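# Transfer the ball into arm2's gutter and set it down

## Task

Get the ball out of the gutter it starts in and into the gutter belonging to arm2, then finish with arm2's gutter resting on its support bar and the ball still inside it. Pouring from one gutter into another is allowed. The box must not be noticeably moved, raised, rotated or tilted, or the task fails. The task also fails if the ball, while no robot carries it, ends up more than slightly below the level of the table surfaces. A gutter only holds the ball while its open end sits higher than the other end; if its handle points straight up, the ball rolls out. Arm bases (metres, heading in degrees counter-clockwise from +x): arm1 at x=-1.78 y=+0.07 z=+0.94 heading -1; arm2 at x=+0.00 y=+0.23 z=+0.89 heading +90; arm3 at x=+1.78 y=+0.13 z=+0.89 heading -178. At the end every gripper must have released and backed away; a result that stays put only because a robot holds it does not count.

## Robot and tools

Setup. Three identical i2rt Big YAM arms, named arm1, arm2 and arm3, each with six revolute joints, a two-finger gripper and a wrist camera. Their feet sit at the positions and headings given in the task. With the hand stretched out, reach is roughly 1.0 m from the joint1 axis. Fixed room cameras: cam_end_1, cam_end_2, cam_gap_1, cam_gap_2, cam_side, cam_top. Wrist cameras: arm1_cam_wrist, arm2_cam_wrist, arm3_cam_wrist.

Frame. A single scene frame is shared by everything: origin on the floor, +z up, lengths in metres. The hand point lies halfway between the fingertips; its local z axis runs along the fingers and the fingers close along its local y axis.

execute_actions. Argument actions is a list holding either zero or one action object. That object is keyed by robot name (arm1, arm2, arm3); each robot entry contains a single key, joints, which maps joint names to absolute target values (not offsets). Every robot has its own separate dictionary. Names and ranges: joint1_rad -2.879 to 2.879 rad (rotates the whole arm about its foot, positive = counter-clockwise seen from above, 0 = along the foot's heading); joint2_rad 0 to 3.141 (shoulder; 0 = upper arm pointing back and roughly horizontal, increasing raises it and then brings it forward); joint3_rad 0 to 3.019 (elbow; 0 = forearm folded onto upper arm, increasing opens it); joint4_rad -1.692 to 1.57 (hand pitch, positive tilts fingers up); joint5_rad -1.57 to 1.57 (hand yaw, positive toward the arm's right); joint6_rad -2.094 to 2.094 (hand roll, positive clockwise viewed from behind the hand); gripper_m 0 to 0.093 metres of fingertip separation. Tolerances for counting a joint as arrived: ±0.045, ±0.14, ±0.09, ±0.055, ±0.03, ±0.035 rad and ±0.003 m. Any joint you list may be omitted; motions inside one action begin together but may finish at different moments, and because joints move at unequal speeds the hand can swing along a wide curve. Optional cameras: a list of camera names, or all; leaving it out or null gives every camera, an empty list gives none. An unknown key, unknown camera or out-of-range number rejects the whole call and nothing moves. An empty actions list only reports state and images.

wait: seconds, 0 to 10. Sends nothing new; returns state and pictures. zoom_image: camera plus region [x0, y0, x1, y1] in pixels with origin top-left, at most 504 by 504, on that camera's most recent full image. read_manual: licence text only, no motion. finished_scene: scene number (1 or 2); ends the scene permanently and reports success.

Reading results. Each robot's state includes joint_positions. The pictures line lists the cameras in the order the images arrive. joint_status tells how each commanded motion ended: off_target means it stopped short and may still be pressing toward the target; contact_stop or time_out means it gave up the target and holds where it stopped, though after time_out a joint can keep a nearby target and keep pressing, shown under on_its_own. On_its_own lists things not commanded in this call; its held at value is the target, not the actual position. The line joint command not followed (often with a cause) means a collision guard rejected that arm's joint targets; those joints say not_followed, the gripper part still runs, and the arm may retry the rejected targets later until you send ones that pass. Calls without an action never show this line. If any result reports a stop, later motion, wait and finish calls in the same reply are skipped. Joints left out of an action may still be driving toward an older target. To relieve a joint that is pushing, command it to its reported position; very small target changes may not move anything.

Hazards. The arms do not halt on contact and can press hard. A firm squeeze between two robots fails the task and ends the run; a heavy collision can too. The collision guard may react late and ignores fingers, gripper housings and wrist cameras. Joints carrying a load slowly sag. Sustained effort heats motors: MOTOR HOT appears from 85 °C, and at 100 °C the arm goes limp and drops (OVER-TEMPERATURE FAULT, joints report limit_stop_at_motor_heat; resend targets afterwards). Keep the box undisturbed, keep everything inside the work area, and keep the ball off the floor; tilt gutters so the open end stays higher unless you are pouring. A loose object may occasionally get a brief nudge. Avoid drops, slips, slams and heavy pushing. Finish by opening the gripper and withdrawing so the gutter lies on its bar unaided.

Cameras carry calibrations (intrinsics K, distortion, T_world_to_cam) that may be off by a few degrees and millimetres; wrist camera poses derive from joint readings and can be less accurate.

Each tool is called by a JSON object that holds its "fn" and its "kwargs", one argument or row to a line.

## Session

{"fn": "execute_actions", "kwargs": {
  "actions": []
}}

Scene clock: 0.00 s.
Motor temperatures (°C, as the motors report them): arm1=[23 25 29 24 23 23] | arm2=[24 29 30 25 24 25] | arm3=[25 22 30 23 25 23]
arm1.joint_positions: joint1_rad=+0.616 joint2_rad=+0.485 joint3_rad=+1.596 joint4_rad=-1.550 joint5_rad=-0.079 joint6_rad=+0.277 gripper_m=+0.094
arm1.joint_status: not commanded
arm1.hand: x=-1.7004 y=+0.1430 z=+1.5437 quat_wxyz=(-0.472, +0.160, -0.827, -0.259) (m; scene frame)
arm2.joint_positions: joint1_rad=-0.783 joint2_rad=+0.406 joint3_rad=+1.481 joint4_rad=-1.482 joint5_rad=+0.280 joint6_rad=+0.404 gripper_m=+0.094
arm2.joint_status: not commanded
arm2.hand: x=+0.1073 y=+0.2642 z=+1.4750 quat_wxyz=(-0.515, +0.078, -0.826, -0.213) (m; scene frame)
arm3.joint_positions: joint1_rad=+0.228 joint2_rad=+0.530 joint3_rad=+1.352 joint4_rad=-1.269 joint5_rad=-0.047 joint6_rad=-0.406 gripper_m=+0.094
arm3.joint_status: not commanded
arm3.hand: x=+1.5732 y=+0.0658 z=+1.4430 quat_wxyz=(+0.019, -0.798, -0.286, +0.530) (m; scene frame)
pictures: arm1_cam_wrist, arm2_cam_wrist, arm3_cam_wrist, cam_end_1, cam_end_2, cam_gap_1, cam_gap_2, cam_side, cam_top
camera_calibration (this result's frames):
arm1_cam_wrist: T_world_to_cam=[[0.506767, -0.815072, -0.280794, 1.41293], [-0.817813, -0.351493, -0.45567, -0.636475], [0.272706, 0.460555, -0.844701, 1.82675], [0, 0, 0, 1]] pos_world=[-1.73471, 0.0866044, 1.64978]
arm2_cam_wrist: T_world_to_cam=[[0.331295, -0.903071, -0.273323, 0.607853], [-0.852715, -0.162571, -0.496435, 0.871159], [0.403882, 0.397533, -0.823921, 1.18869], [0, 0, 0, 1]] pos_world=[0.0613811, 0.218016, 1.578]
arm3_cam_wrist: T_world_to_cam=[[-0.432105, 0.835691, 0.338977, 0.13426], [0.723236, 0.545661, -0.423301, -0.556134], [-0.538715, 0.0622504, -0.840185, 2.1801], [0, 0, 0, 1]] pos_world=[1.63468, 0.0555486, 1.55076]
Images, in order (width x height): arm1_cam_wrist 504x504, arm2_cam_wrist 504x504, arm3_cam_wrist 504x504, cam_end_1 896x504, cam_end_2 896x504, cam_gap_1 896x504, cam_gap_2 896x504, cam_side 896x504, cam_top 896x504.

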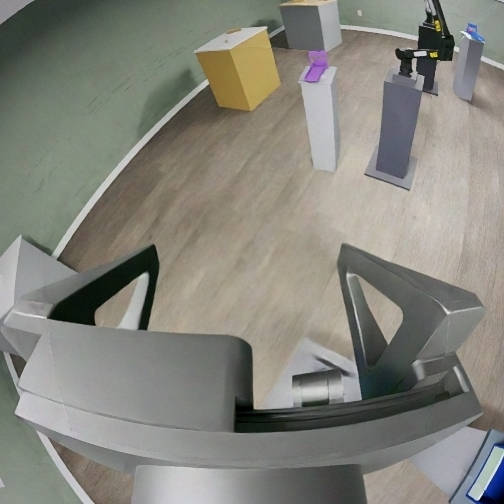

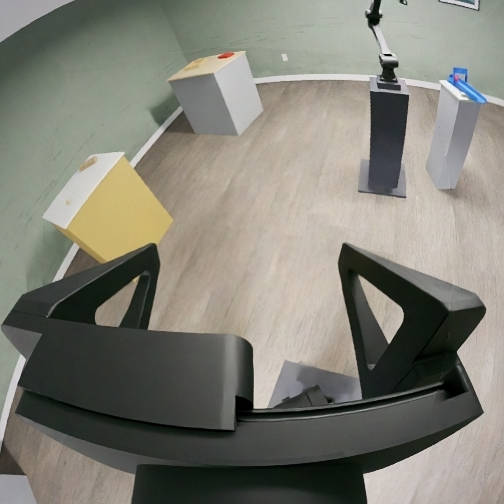

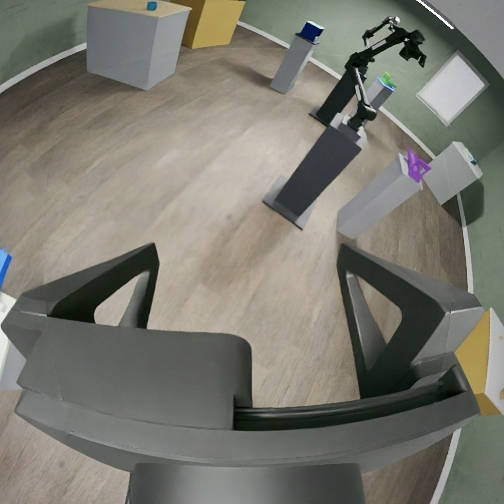

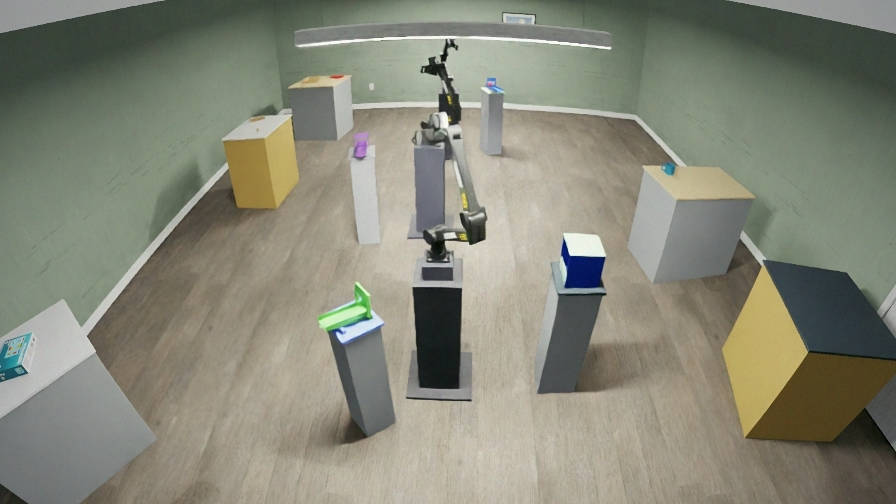

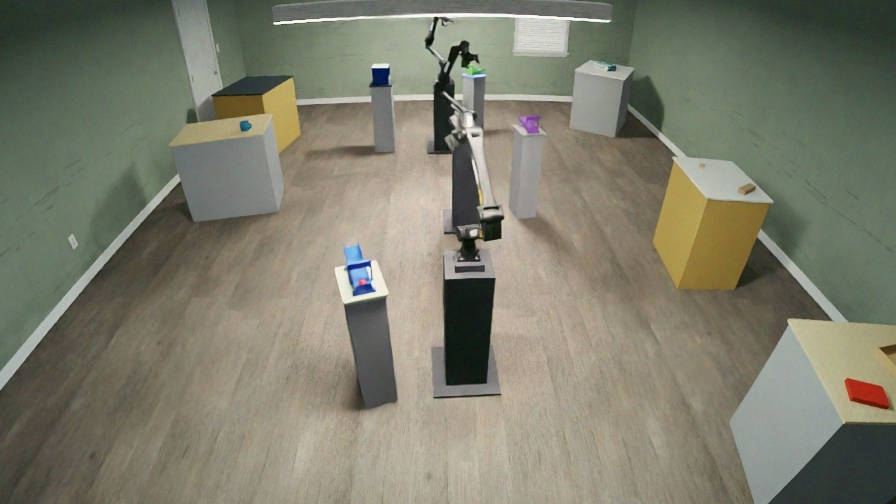

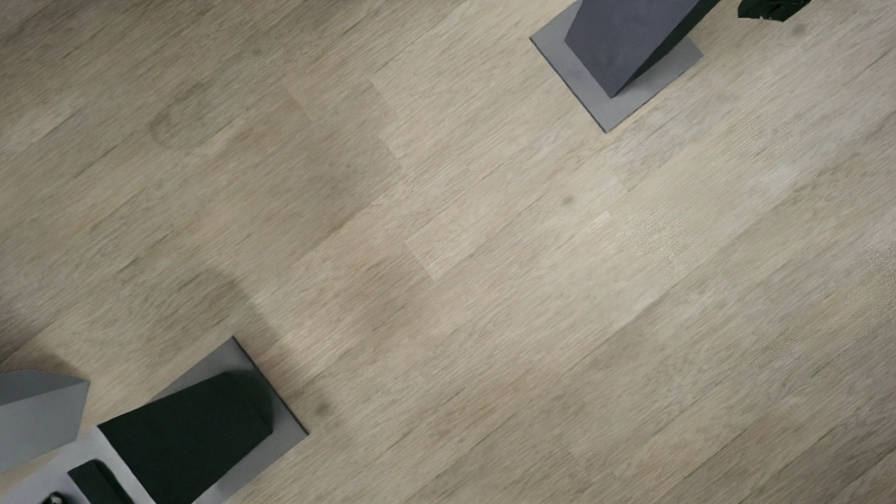

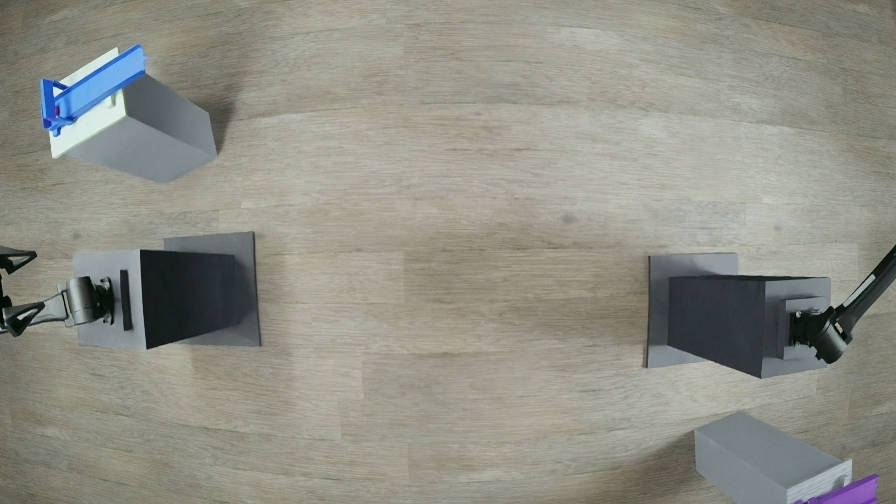

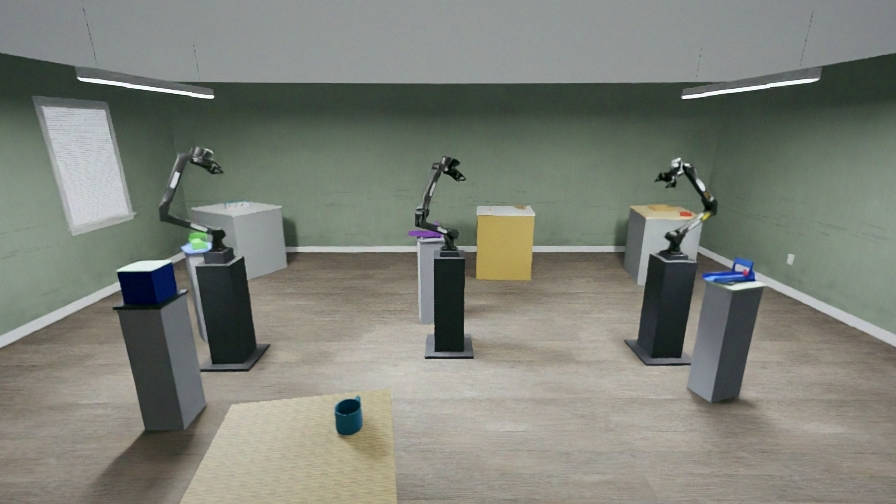

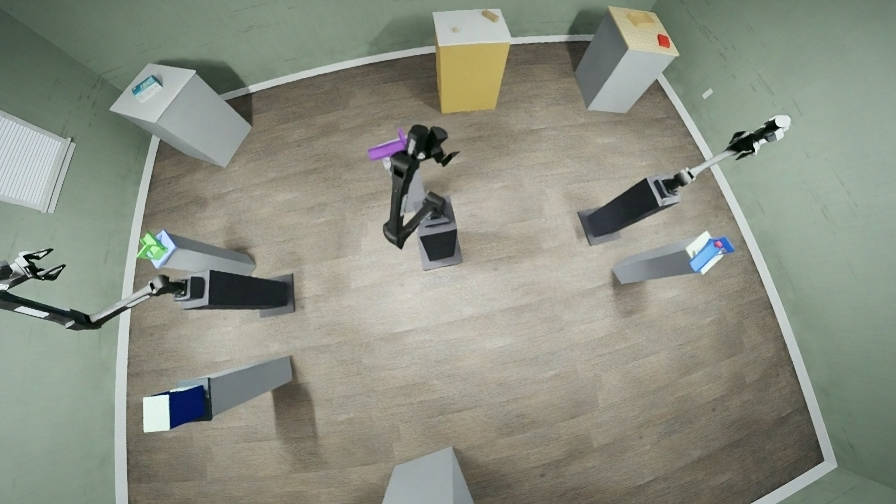

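{"fn": "execute_actions", "kwargs": {
  "actions": [
    {"arm3":{"joints":{"joint1_rad":1.86,"joint2_rad":1.65,"joint3_rad":1.758,"joint4_rad":-1.65,"joint5_rad":0,"joint6_rad":0}},"arm2":{"joints":{"joint1_rad":0.25,"joint2_rad":1.6,"joint3_rad":1.7,"joint4_rad":-1.65,"joint5_rad":0,"joint6_rad":0}}}
  ],
  "cameras": ["arm3_cam_wrist","arm2_cam_wrist","cam_side"]
}}

Scene clock: 11.60 s.
Motor temperatures (°C, as the motors report them): arm1=[23 25 30 24 23 23] | arm2=[24 29 32 25 24 25] | arm3=[25 22 32 23 25 23]
arm1.joint_positions: joint1_rad=+0.616 joint2_rad=+0.485 joint3_rad=+1.596 joint4_rad=-1.550 joint5_rad=-0.079 joint6_rad=+0.277 gripper_m=+0.094
arm1.joint_status: not commanded
arm1.hand: x=-1.7004 y=+0.1430 z=+1.5437 quat_wxyz=(-0.472, +0.160, -0.827, -0.259) (m; scene frame)
arm2.joint_positions: joint1_rad=+0.256 joint2_rad=+1.617 joint3_rad=+1.678 joint4_rad=-1.637 joint5_rad=+0.000 joint6_rad=+0.011 gripper_m=+0.094
arm2.joint_status: all done
arm2.hand: x=-0.1214 y=+0.7009 z=+1.1802 quat_wxyz=(-0.002, +0.788, -0.616, -0.002) (m; scene frame)
arm3.joint_positions: joint1_rad=+1.866 joint2_rad=+1.638 joint3_rad=+1.734 joint4_rad=-1.635 joint5_rad=-0.002 joint6_rad=-0.011 gripper_m=+0.094
arm3.joint_status: all done
arm3.hand: x=+1.9367 y=-0.3510 z=+1.1870 quat_wxyz=(-0.017, -0.580, -0.814, +0.007) (m; scene frame)
pictures: arm2_cam_wrist, arm3_cam_wrist, cam_side
camera_calibration (this result's frames):
arm2_cam_wrist: T_world_to_cam=[[0.972712, 0.231282, 0.0184602, -0.0641017], [0.178774, -0.797832, 0.575763, -0.0941707], [0.147892, -0.556751, -0.817408, 1.49456], [0, 0, 0, 1]] pos_world=[-0.141846, 0.771792, 1.27707]
arm3_cam_wrist: T_world_to_cam=[[-0.944024, -0.329872, -0.00190179, 1.71342], [-0.275714, 0.785843, 0.553563, 0.159427], [-0.181111, 0.523101, -0.832805, 1.64716], [0, 0, 0, 1]] pos_world=[1.95979, -0.421708, 1.28677]
Images, in order (width x height): arm2_cam_wrist 504x504, arm3_cam_wrist 504x504, cam_side 896x504.

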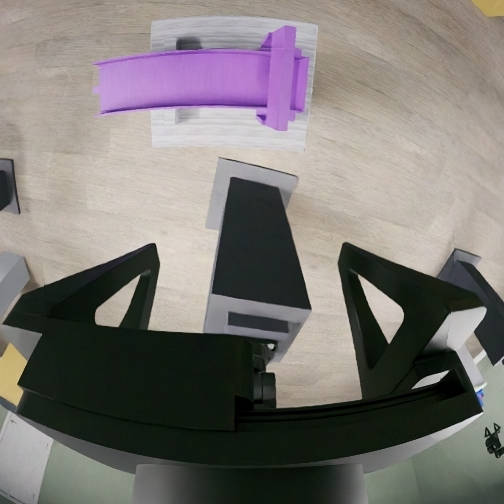

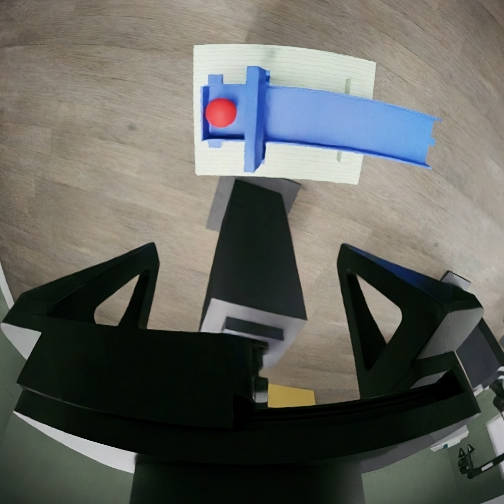

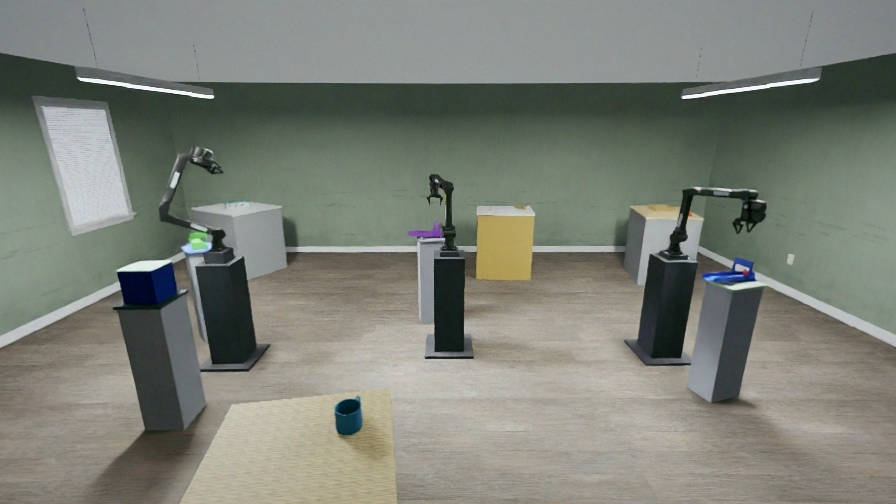

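{"fn": "zoom_image", "kwargs": {
  "camera": "cam_side",
  "region": [680, 180, 800, 300]
}}

{"fn": "zoom_image", "kwargs": {
  "camera": "cam_side",
  "region": [390, 160, 490, 260]
}}

{"fn": "zoom_image", "kwargs": {
  "camera": "arm3_cam_wrist",
  "region": [180, 30, 450, 200]
}}

{"fn": "zoom_image", "kwargs": {
  "camera": "arm2_cam_wrist",
  "region": [80, 0, 330, 160]
}}

Region (680, 180, 800, 300) of cam_side's 896x504 image, scaled by 4.200, with more detail than that image has.

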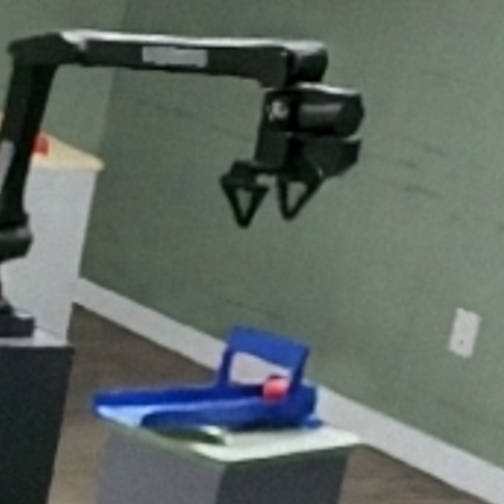

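Region (390, 160, 490, 260) of cam_side's 896x504 image, scaled by 5.040, with more detail than that image has.

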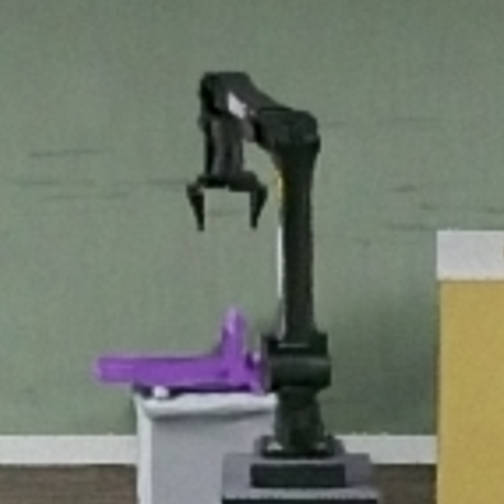

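Region (180, 30, 450, 200) of arm3_cam_wrist's 504x504 image, scaled by 1.867, with more detail than that image has; it fills the top 317 rows of this view, and the rest is white.

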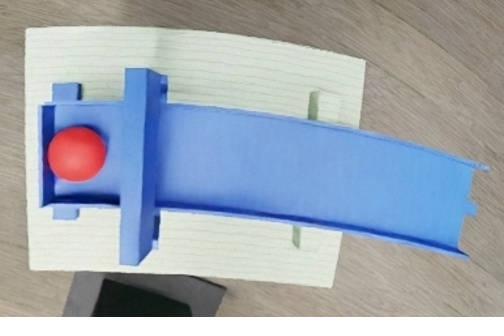

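Region (80, 0, 330, 160) of arm2_cam_wrist's 504x504 image, scaled by 2.016, with more detail than that image has; it fills the top 323 rows of this view, and the rest is white.

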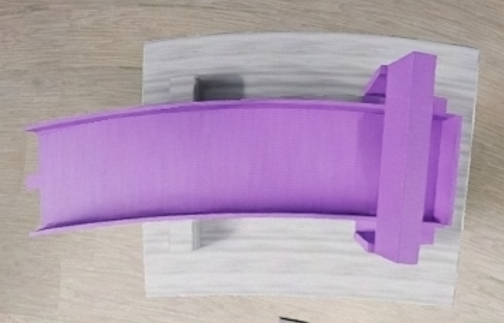

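{"fn": "execute_actions", "kwargs": {
  "actions": [
    {"arm3":{"joints":{"joint1_rad":1.966,"joint2_rad":1.814,"joint3_rad":1.61,"joint4_rad":-1.35,"joint5_rad":0.29,"joint6_rad":0,"gripper_m":0.06}},"arm2":{"joints":{"joint1_rad":0.068,"joint2_rad":1.87,"joint3_rad":1.71,"joint4_rad":-1.38,"joint5_rad":-0.29,"joint6_rad":0,"gripper_m":0.06}}}
  ],
  "cameras": ["arm3_cam_wrist","arm2_cam_wrist","cam_side"]
}}

Scene clock: 48.63 s.
Motor temperatures (°C, as the motors report them): arm1=[23 25 31 25 23 23] | arm2=[24 31 38 25 24 25] | arm3=[25 24 36 23 25 23]
arm1.joint_positions: joint1_rad=+0.616 joint2_rad=+0.485 joint3_rad=+1.596 joint4_rad=-1.550 joint5_rad=-0.079 joint6_rad=+0.277 gripper_m=+0.094
arm1.joint_status: not commanded
arm1.hand: x=-1.7004 y=+0.1430 z=+1.5437 quat_wxyz=(-0.472, +0.160, -0.827, -0.259) (m; scene frame)
arm2.joint_positions: joint1_rad=+0.066 joint2_rad=+1.884 joint3_rad=+1.678 joint4_rad=-1.393 joint5_rad=-0.288 joint6_rad=+0.010 gripper_m=+0.060
arm2.joint_status: all done
arm2.hand: x=-0.0844 y=+0.7969 z=+1.0517 quat_wxyz=(+0.111, +0.717, -0.682, -0.092) (m; scene frame)
arm3.joint_positions: joint1_rad=+1.971 joint2_rad=+1.811 joint3_rad=+1.592 joint4_rad=-1.366 joint5_rad=+0.288 joint6_rad=-0.010 gripper_m=+0.060
arm3.joint_status: all done
arm3.hand: x=+1.9609 y=-0.3923 z=+1.0526 quat_wxyz=(+0.081, -0.531, -0.836, +0.115) (m; scene frame)
pictures: arm2_cam_wrist, arm3_cam_wrist, cam_side
camera_calibration (this result's frames):
arm2_cam_wrist: T_world_to_cam=[[0.962663, 0.0378268, -0.268048, 0.334737], [0.191792, -0.794099, 0.576735, 0.0468986], [-0.19104, -0.606611, -0.771704, 1.40058], [0, 0, 0, 1]] pos_world=[-0.0636667, 0.874185, 1.14351]
arm3_cam_wrist: T_world_to_cam=[[-0.865749, -0.412516, 0.283391, 1.2362], [-0.193554, 0.798149, 0.570521, 0.098846], [-0.461537, 0.439077, -0.770841, 2.01294], [0, 0, 0, 1]] pos_world=[2.01842, -0.452775, 1.14493]
Images, in order (width x height): arm2_cam_wrist 504x504, arm3_cam_wrist 504x504, cam_side 896x504.

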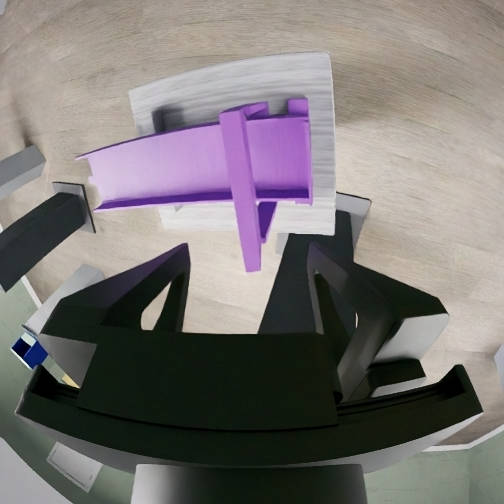

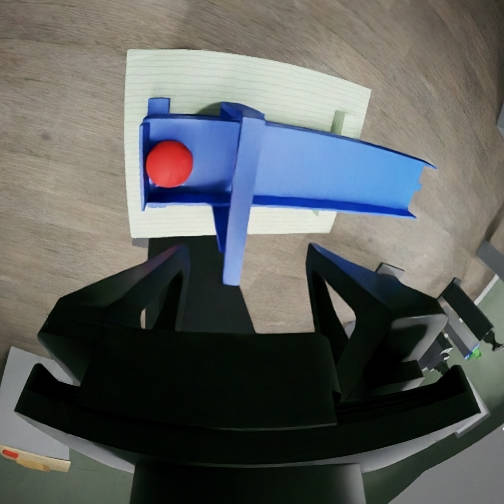

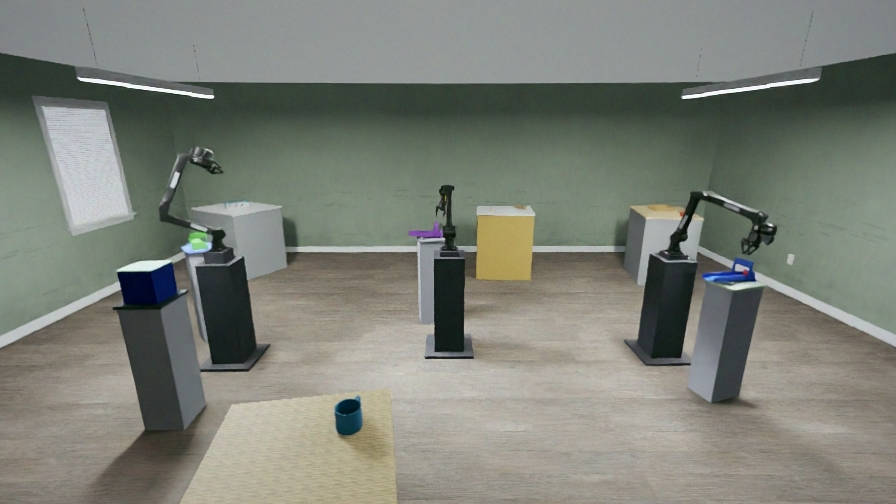

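{"fn": "execute_actions", "kwargs": {
  "actions": [
    {"arm3":{"joints":{"joint1_rad":1.92,"joint2_rad":1.874,"joint3_rad":1.485,"joint4_rad":-1.165,"joint6_rad":0.09}},"arm2":{"joints":{"joint1_rad":0.108,"joint2_rad":1.925,"joint3_rad":1.595,"joint4_rad":-1.2,"joint6_rad":-0.065}}}
  ],
  "cameras": ["arm3_cam_wrist","arm2_cam_wrist"]
}}

Scene clock: 59.57 s.
Motor temperatures (°C, as the motors report them): arm1=[23 25 31 25 23 23] | arm2=[24 32 38 25 24 25] | arm3=[25 24 36 23 25 23]
arm1.joint_positions: joint1_rad=+0.616 joint2_rad=+0.485 joint3_rad=+1.596 joint4_rad=-1.550 joint5_rad=-0.079 joint6_rad=+0.277 gripper_m=+0.094
arm1.joint_status: not commanded
arm1.hand: x=-1.7004 y=+0.1430 z=+1.5437 quat_wxyz=(-0.472, +0.160, -0.827, -0.259) (m; scene frame)
arm2.joint_positions: joint1_rad=+0.111 joint2_rad=+1.937 joint3_rad=+1.589 joint4_rad=-1.216 joint5_rad=-0.288 joint6_rad=-0.053 gripper_m=+0.060
arm2.joint_status: all done
arm2.hand: x=-0.1111 y=+0.8043 z=+0.9890 quat_wxyz=(+0.098, +0.755, -0.640, -0.105) (m; scene frame)
arm3.joint_positions: joint1_rad=+1.915 joint2_rad=+1.882 joint3_rad=+1.478 joint4_rad=-1.182 joint5_rad=+0.289 joint6_rad=+0.079 gripper_m=+0.060
arm3.joint_status: all done
arm3.hand: x=+1.9328 y=-0.4041 z=+0.9733 quat_wxyz=(+0.080, -0.590, -0.795, +0.116) (m; scene frame)
pictures: arm2_cam_wrist, arm3_cam_wrist
camera_calibration (this result's frames):
arm2_cam_wrist: T_world_to_cam=[[0.951467, 0.153464, -0.266758, 0.247843], [0.27849, -0.798244, 0.534087, 0.149201], [-0.130975, -0.582456, -0.802241, 1.3691], [0, 0, 0, 1]] pos_world=[-0.0980484, 0.878503, 1.08478]
arm3_cam_wrist: T_world_to_cam=[[-0.917076, -0.279645, 0.284202, 1.38152], [-0.0821727, 0.830057, 0.551591, -0.0358695], [-0.390154, 0.482497, -0.784205, 1.83668], [0, 0, 0, 1]] pos_world=[1.9806, -0.470082, 1.06749]
Images, in order (width x height): arm2_cam_wrist 504x504, arm3_cam_wrist 504x504.

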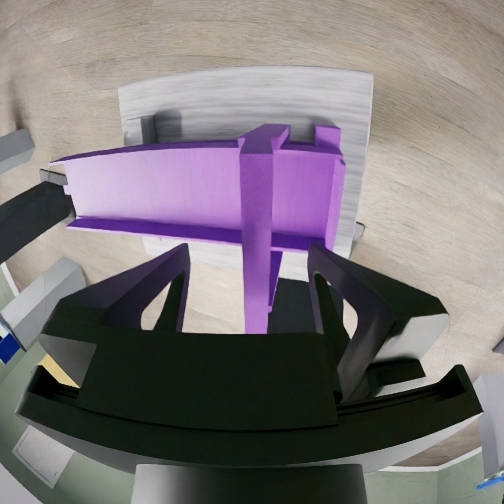

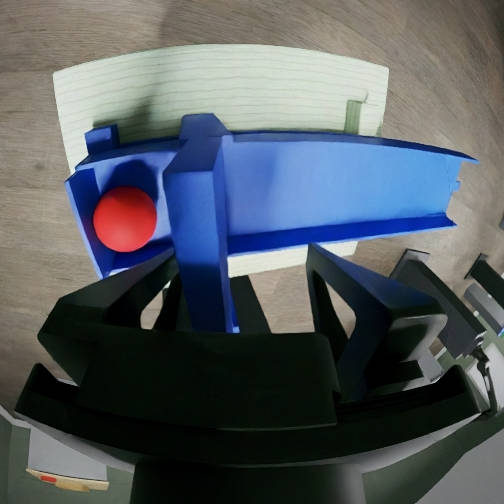

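{"fn": "execute_actions", "kwargs": {
  "actions": [
    {"arm3":{"joints":{"joint1_rad":1.95}},"arm2":{"joints":{"joint3_rad":1.56}}}
  ],
  "cameras": ["arm3_cam_wrist","arm2_cam_wrist"]
}}

Scene clock: 66.83 s.
Motor temperatures (°C, as the motors report them): arm1=[23 25 31 25 23 23] | arm2=[24 33 38 25 24 25] | arm3=[25 25 35 23 25 23]
arm1.joint_positions: joint1_rad=+0.616 joint2_rad=+0.485 joint3_rad=+1.596 joint4_rad=-1.550 joint5_rad=-0.079 joint6_rad=+0.277 gripper_m=+0.094
arm1.joint_status: not commanded
arm1.hand: x=-1.7004 y=+0.1430 z=+1.5437 quat_wxyz=(-0.472, +0.160, -0.827, -0.259) (m; scene frame)
arm2.joint_positions: joint1_rad=+0.111 joint2_rad=+1.937 joint3_rad=+1.558 joint4_rad=-1.213 joint5_rad=-0.288 joint6_rad=-0.054 gripper_m=+0.060
arm2.joint_status: all done
arm2.hand: x=-0.1100 y=+0.7935 z=+0.9779 quat_wxyz=(+0.108, +0.754, -0.641, -0.095) (m; scene frame)
arm3.joint_positions: joint1_rad=+1.951 joint2_rad=+1.882 joint3_rad=+1.478 joint4_rad=-1.182 joint5_rad=+0.289 joint6_rad=+0.079 gripper_m=+0.060
arm3.joint_status: all done
arm3.hand: x=+1.9517 y=-0.3983 z=+0.9735 quat_wxyz=(+0.078, -0.576, -0.806, +0.117) (m; scene frame)
pictures: arm2_cam_wrist, arm3_cam_wrist
camera_calibration (this result's frames):
arm2_cam_wrist: T_world_to_cam=[[0.95224, 0.146247, -0.26805, 0.252495], [0.277095, -0.782677, 0.557347, 0.110901], [-0.128286, -0.605003, -0.78582, 1.35616], [0, 0, 0, 1]] pos_world=[-0.0971895, 0.870357, 1.07157]
arm3_cam_wrist: T_world_to_cam=[[-0.90658, -0.311901, 0.284306, 1.36702], [-0.111584, 0.82683, 0.551272, 0.0171821], [-0.407015, 0.468048, -0.784391, 1.86869], [0, 0, 0, 1]] pos_world=[2.00181, -0.462466, 1.06766]
Images, in order (width x height): arm2_cam_wrist 504x504, arm3_cam_wrist 504x504.

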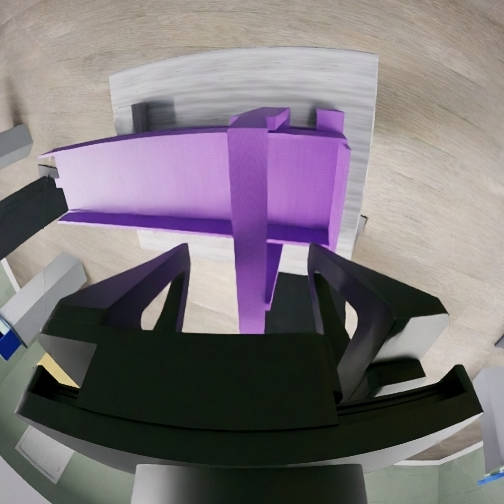

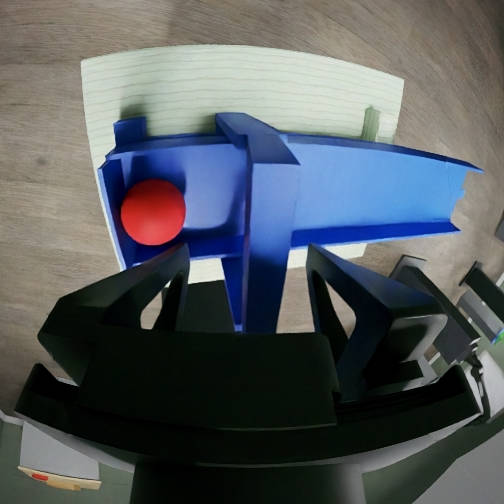

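{"fn": "execute_actions", "kwargs": {
  "actions": [
    {"arm3":{"joints":{"gripper_m":0.0}},"arm2":{"joints":{"gripper_m":0.0}}}
  ],
  "cameras": []
}}

{"fn": "execute_actions", "kwargs": {
  "actions": [
    {"arm3":{"joints":{"joint2_rad":1.7,"joint3_rad":1.64,"joint4_rad":-0.86,"joint5_rad":0.45}},"arm2":{"joints":{"joint2_rad":1.75,"joint3_rad":1.7}}}
  ],
  "cameras": ["arm3_cam_wrist","arm2_cam_wrist"]
}}

Scene clock: 96.00 s.
Motor temperatures (°C, as the motors report them): arm1=[23 25 31 25 23 23] | arm2=[24 34 36 25 24 25] | arm3=[25 26 35 23 25 23]
arm1.joint_positions: joint1_rad=+0.616 joint2_rad=+0.485 joint3_rad=+1.596 joint4_rad=-1.550 joint5_rad=-0.079 joint6_rad=+0.277 gripper_m=+0.094
arm1.joint_status: not commanded
arm1.hand: x=-1.7004 y=+0.1430 z=+1.5437 quat_wxyz=(-0.472, +0.160, -0.827, -0.259) (m; scene frame)
arm2.joint_positions: joint1_rad=+0.110 joint2_rad=+1.936 joint3_rad=+1.558 joint4_rad=-1.212 joint5_rad=-0.286 joint6_rad=-0.057 gripper_m=+0.011
arm2.joint_status: gripper_m off_target (ended at +0.011, target +0.000)
arm2.hand: x=-0.1093 y=+0.7940 z=+0.9783 quat_wxyz=(+0.106, +0.755, -0.640, -0.096) (m; scene frame)
arm3.joint_positions: joint1_rad=+1.949 joint2_rad=+1.876 joint3_rad=+1.478 joint4_rad=-1.177 joint5_rad=+0.286 joint6_rad=+0.084 gripper_m=+0.011
arm3.joint_status: gripper_m off_target (ended at +0.011, target +0.000)
arm3.hand: x=+1.9519 y=-0.3997 z=+0.9761 quat_wxyz=(+0.072, -0.579, -0.803, +0.119) (m; scene frame)
pictures: none
No camera images: the call's "cameras" was empty. Leave "cameras" out to get every camera's image.

Scene clock: 97.40 s.
Motor temperatures (°C, as the motors report them): arm1=[23 25 31 25 23 23] | arm2=[24 34 37 25 24 25] | arm3=[25 26 35 23 25 23]
arm1.joint_positions: joint1_rad=+0.616 joint2_rad=+0.485 joint3_rad=+1.596 joint4_rad=-1.550 joint5_rad=-0.079 joint6_rad=+0.277 gripper_m=+0.094
arm1.joint_status: not commanded
arm1.hand: x=-1.7004 y=+0.1430 z=+1.5437 quat_wxyz=(-0.472, +0.160, -0.827, -0.259) (m; scene frame)
arm2.joint_positions: joint1_rad=+0.110 joint2_rad=+1.761 joint3_rad=+1.659 joint4_rad=-1.212 joint5_rad=-0.286 joint6_rad=-0.057 gripper_m=+0.011
arm2.joint_status: all done
arm2.hand: x=-0.1123 y=+0.8220 z=+1.1183 quat_wxyz=(+0.011, +0.761, -0.619, -0.194) (m; scene frame)
arm3.joint_positions: joint1_rad=+1.949 joint2_rad=+1.717 joint3_rad=+1.607 joint4_rad=-0.882 joint5_rad=+0.445 joint6_rad=+0.084 gripper_m=+0.011
arm3.joint_status: all done
arm3.hand: x=+1.9656 y=-0.4995 z=+1.1537 quat_wxyz=(-0.133, -0.599, -0.721, +0.322) (m; scene frame)
pictures: arm2_cam_wrist, arm3_cam_wrist
camera_calibration (this result's frames):
arm2_cam_wrist: T_world_to_cam=[[0.944569, 0.219708, -0.243962, 0.199996], [0.291117, -0.904044, 0.312978, 0.430292], [-0.151789, -0.366651, -0.917893, 1.43256], [0, 0, 0, 1]] pos_world=[-0.096729, 0.870311, 1.22906]
arm3_cam_wrist: T_world_to_cam=[[-0.947213, -0.0725716, 0.312285, 1.46392], [-0.0857046, 0.995912, -0.0285173, 0.705488], [-0.308939, -0.0537762, -0.94956, 1.80023], [0, 0, 0, 1]] pos_world=[2.00327, -0.499555, 1.27239]
Images, in order (width x height): arm2_cam_wrist 504x504, arm3_cam_wrist 504x504.

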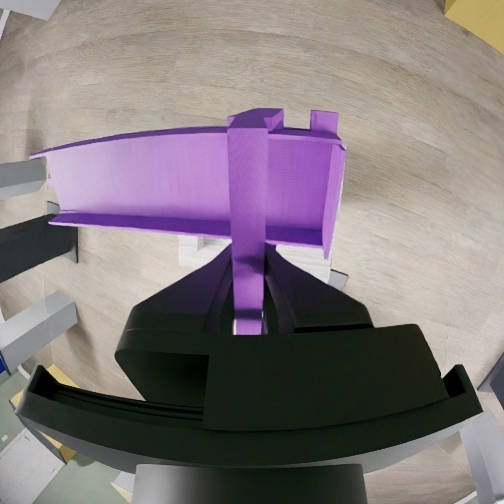

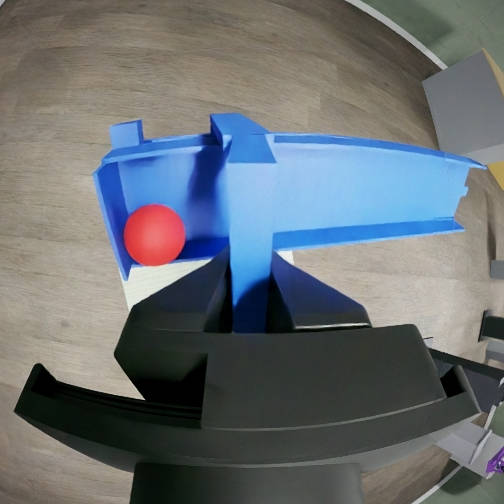

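{"fn": "execute_actions", "kwargs": {
  "actions": [
    {"arm3":{"joints":{"joint1_rad":-0.091,"joint5_rad":0.0,"joint6_rad":-1.58}},"arm2":{"joints":{"joint1_rad":-1.627,"joint2_rad":2.0,"joint3_rad":1.82,"joint4_rad":-0.95,"joint5_rad":0,"joint6_rad":1.58}}}
  ],
  "cameras": ["arm3_cam_wrist","cam_side","cam_gap_2"]
}}

{"fn": "zoom_image", "kwargs": {
  "camera": "cam_side",
  "region": [490, 170, 630, 270]
}}

Scene clock: 104.27 s.
Motor temperatures (°C, as the motors report them): arm1=[23 25 31 25 23 23] | arm2=[24 34 39 25 24 25] | arm3=[25 26 37 23 25 23]
arm1.joint_positions: joint1_rad=+0.616 joint2_rad=+0.485 joint3_rad=+1.596 joint4_rad=-1.550 joint5_rad=-0.079 joint6_rad=+0.277 gripper_m=+0.094
arm1.joint_status: not commanded
arm1.hand: x=-1.7004 y=+0.1430 z=+1.5437 quat_wxyz=(-0.472, +0.160, -0.827, -0.259) (m; scene frame)
arm2.joint_positions: joint1_rad=-1.630 joint2_rad=+2.041 joint3_rad=+1.774 joint4_rad=-0.951 joint5_rad=+0.002 joint6_rad=+1.569 gripper_m=+0.011
arm2.joint_status: all done
arm2.hand: x=+0.7062 y=+0.1877 z=+0.9953 quat_wxyz=(-0.124, -0.717, -0.675, -0.123) (m; scene frame)
arm3.joint_positions: joint1_rad=-0.094 joint2_rad=+1.729 joint3_rad=+1.607 joint4_rad=-0.877 joint5_rad=+0.002 joint6_rad=-1.568 gripper_m=+0.012
arm3.joint_status: all done
arm3.hand: x=+1.1190 y=+0.1712 z=+1.1255 quat_wxyz=(+0.203, -0.703, -0.655, +0.190) (m; scene frame)
pictures: arm3_cam_wrist, cam_gap_2, cam_side
camera_calibration (this result's frames):
arm3_cam_wrist: T_world_to_cam=[[-0.839928, 0.0563219, 0.539767, 0.32134], [0.368856, 0.788802, 0.491668, -1.09443], [-0.398077, 0.612062, -0.683311, 1.23403], [0, 0, 0, 1]] pos_world=[1.16483, 0.089884, 1.20787]
Images, in order (width x height): arm3_cam_wrist 504x504, cam_gap_2 896x504, cam_side 896x504.

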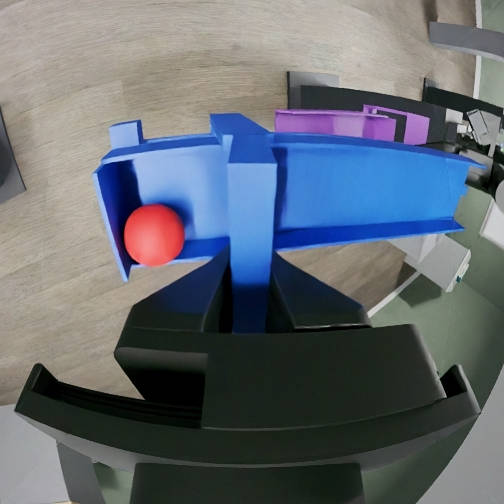

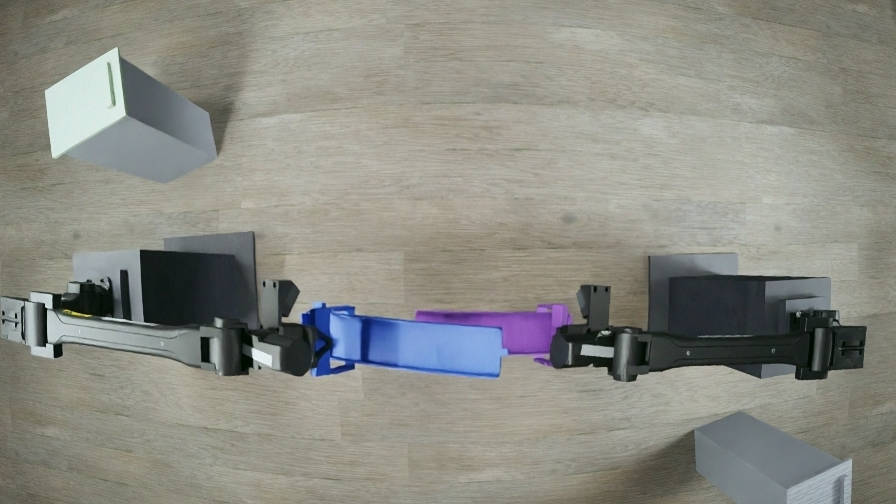

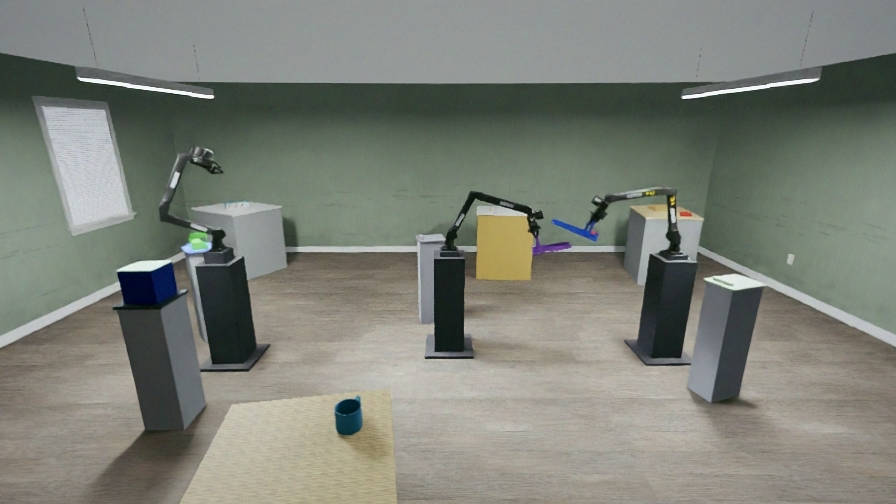

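Region (490, 170, 630, 270) of cam_side's 896x504 image, scaled by 3.600, with more detail than that image has; it fills the top 360 rows of this view, and the rest is white.

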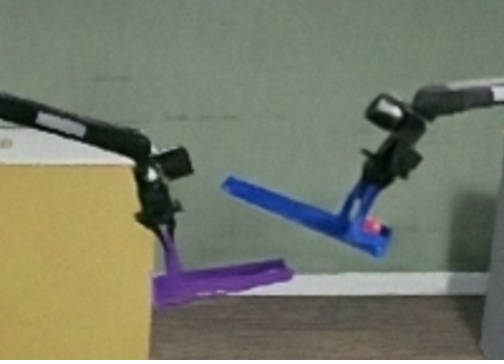

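{"fn": "execute_actions", "kwargs": {
  "actions": [
    {"arm3":{"joints":{"joint1_rad":-0.078,"joint2_rad":1.815,"joint3_rad":1.81,"joint4_rad":-1.25}}}
  ],
  "cameras": ["arm3_cam_wrist","cam_side","cam_gap_2"]
}}

{"fn": "zoom_image", "kwargs": {
  "camera": "cam_side",
  "region": [490, 170, 630, 270]
}}

{"fn": "zoom_image", "kwargs": {
  "camera": "cam_gap_2",
  "region": [300, 270, 600, 400]
}}

Scene clock: 121.70 s.
Motor temperatures (°C, as the motors report them): arm1=[23 25 31 25 23 23] | arm2=[24 36 42 25 24 25] | arm3=[25 27 39 23 25 23]
arm1.joint_positions: joint1_rad=+0.616 joint2_rad=+0.485 joint3_rad=+1.596 joint4_rad=-1.550 joint5_rad=-0.079 joint6_rad=+0.277 gripper_m=+0.094
arm1.joint_status: not commanded
arm1.hand: x=-1.7004 y=+0.1430 z=+1.5437 quat_wxyz=(-0.472, +0.160, -0.827, -0.259) (m; scene frame)
arm2.joint_positions: joint1_rad=-1.630 joint2_rad=+2.041 joint3_rad=+1.774 joint4_rad=-0.951 joint5_rad=+0.002 joint6_rad=+1.569 gripper_m=+0.011
arm2.joint_status: not commanded
arm2.hand: x=+0.7062 y=+0.1877 z=+0.9953 quat_wxyz=(-0.124, -0.717, -0.675, -0.123) (m; scene frame)
arm3.joint_positions: joint1_rad=-0.084 joint2_rad=+1.830 joint3_rad=+1.742 joint4_rad=-1.238 joint5_rad=+0.002 joint6_rad=-1.569 gripper_m=+0.011
arm3.joint_status: all done
arm3.hand: x=+1.1548 y=+0.1621 z=+1.0926 quat_wxyz=(+0.086, -0.722, -0.681, +0.081) (m; scene frame)
pictures: arm3_cam_wrist, cam_gap_2, cam_side
camera_calibration (this result's frames):
arm3_cam_wrist: T_world_to_cam=[[-0.969071, 0.0538055, 0.240846, 0.845851], [0.185459, 0.802635, 0.566905, -0.956957], [-0.162809, 0.594038, -0.787789, 1.07678], [0, 0, 0, 1]] pos_world=[1.17247, 0.0829286, 1.18706]
Images, in order (width x height): arm3_cam_wrist 504x504, cam_gap_2 896x504, cam_side 896x504.

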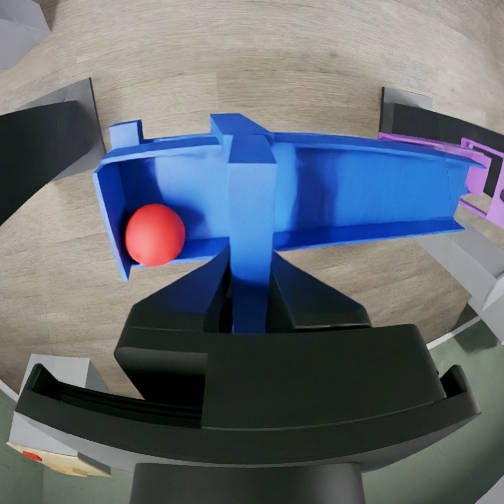

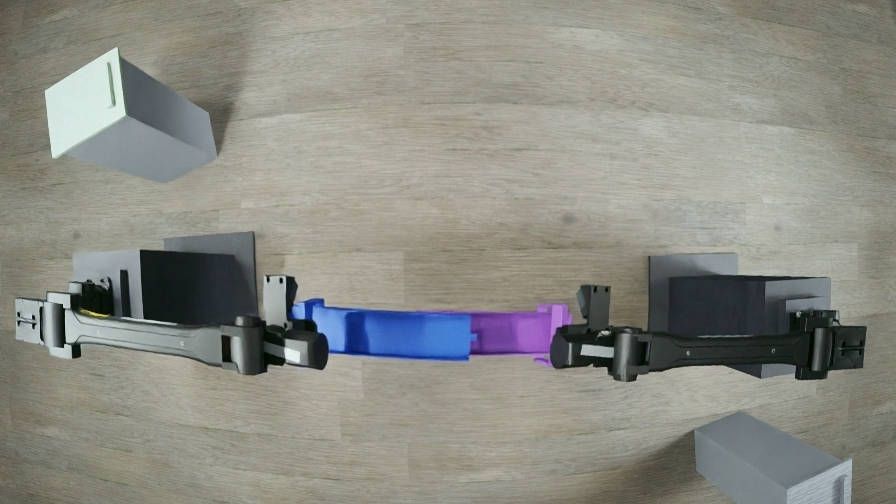

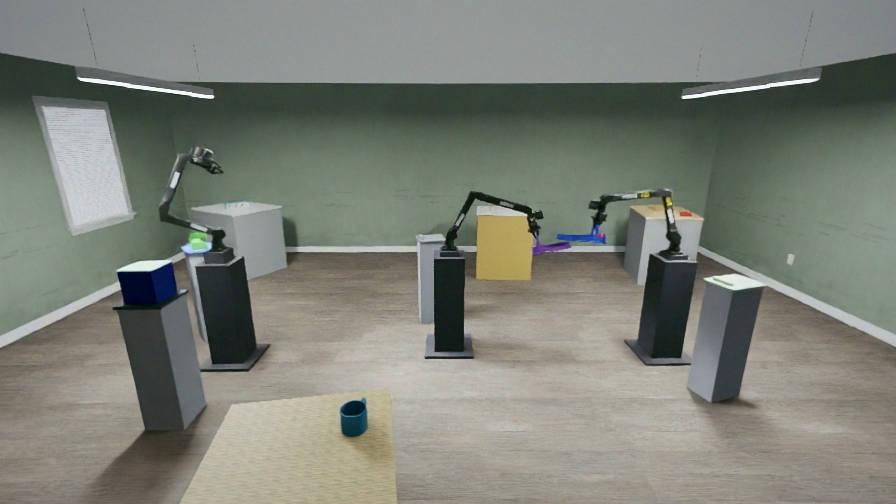

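Region (490, 170, 630, 270) of cam_side's 896x504 image, scaled by 3.600, with more detail than that image has; it fills the top 360 rows of this view, and the rest is white.

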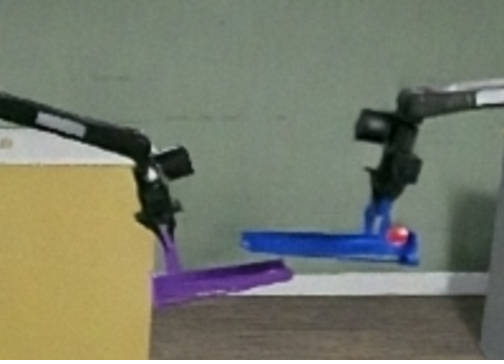

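Region (300, 270, 600, 400) of cam_gap_2's 896x504 image, scaled by 1.680, with more detail than that image has; it fills the top 218 rows of this view, and the rest is white.

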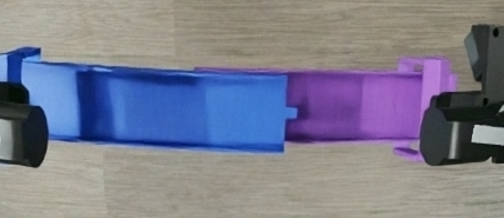

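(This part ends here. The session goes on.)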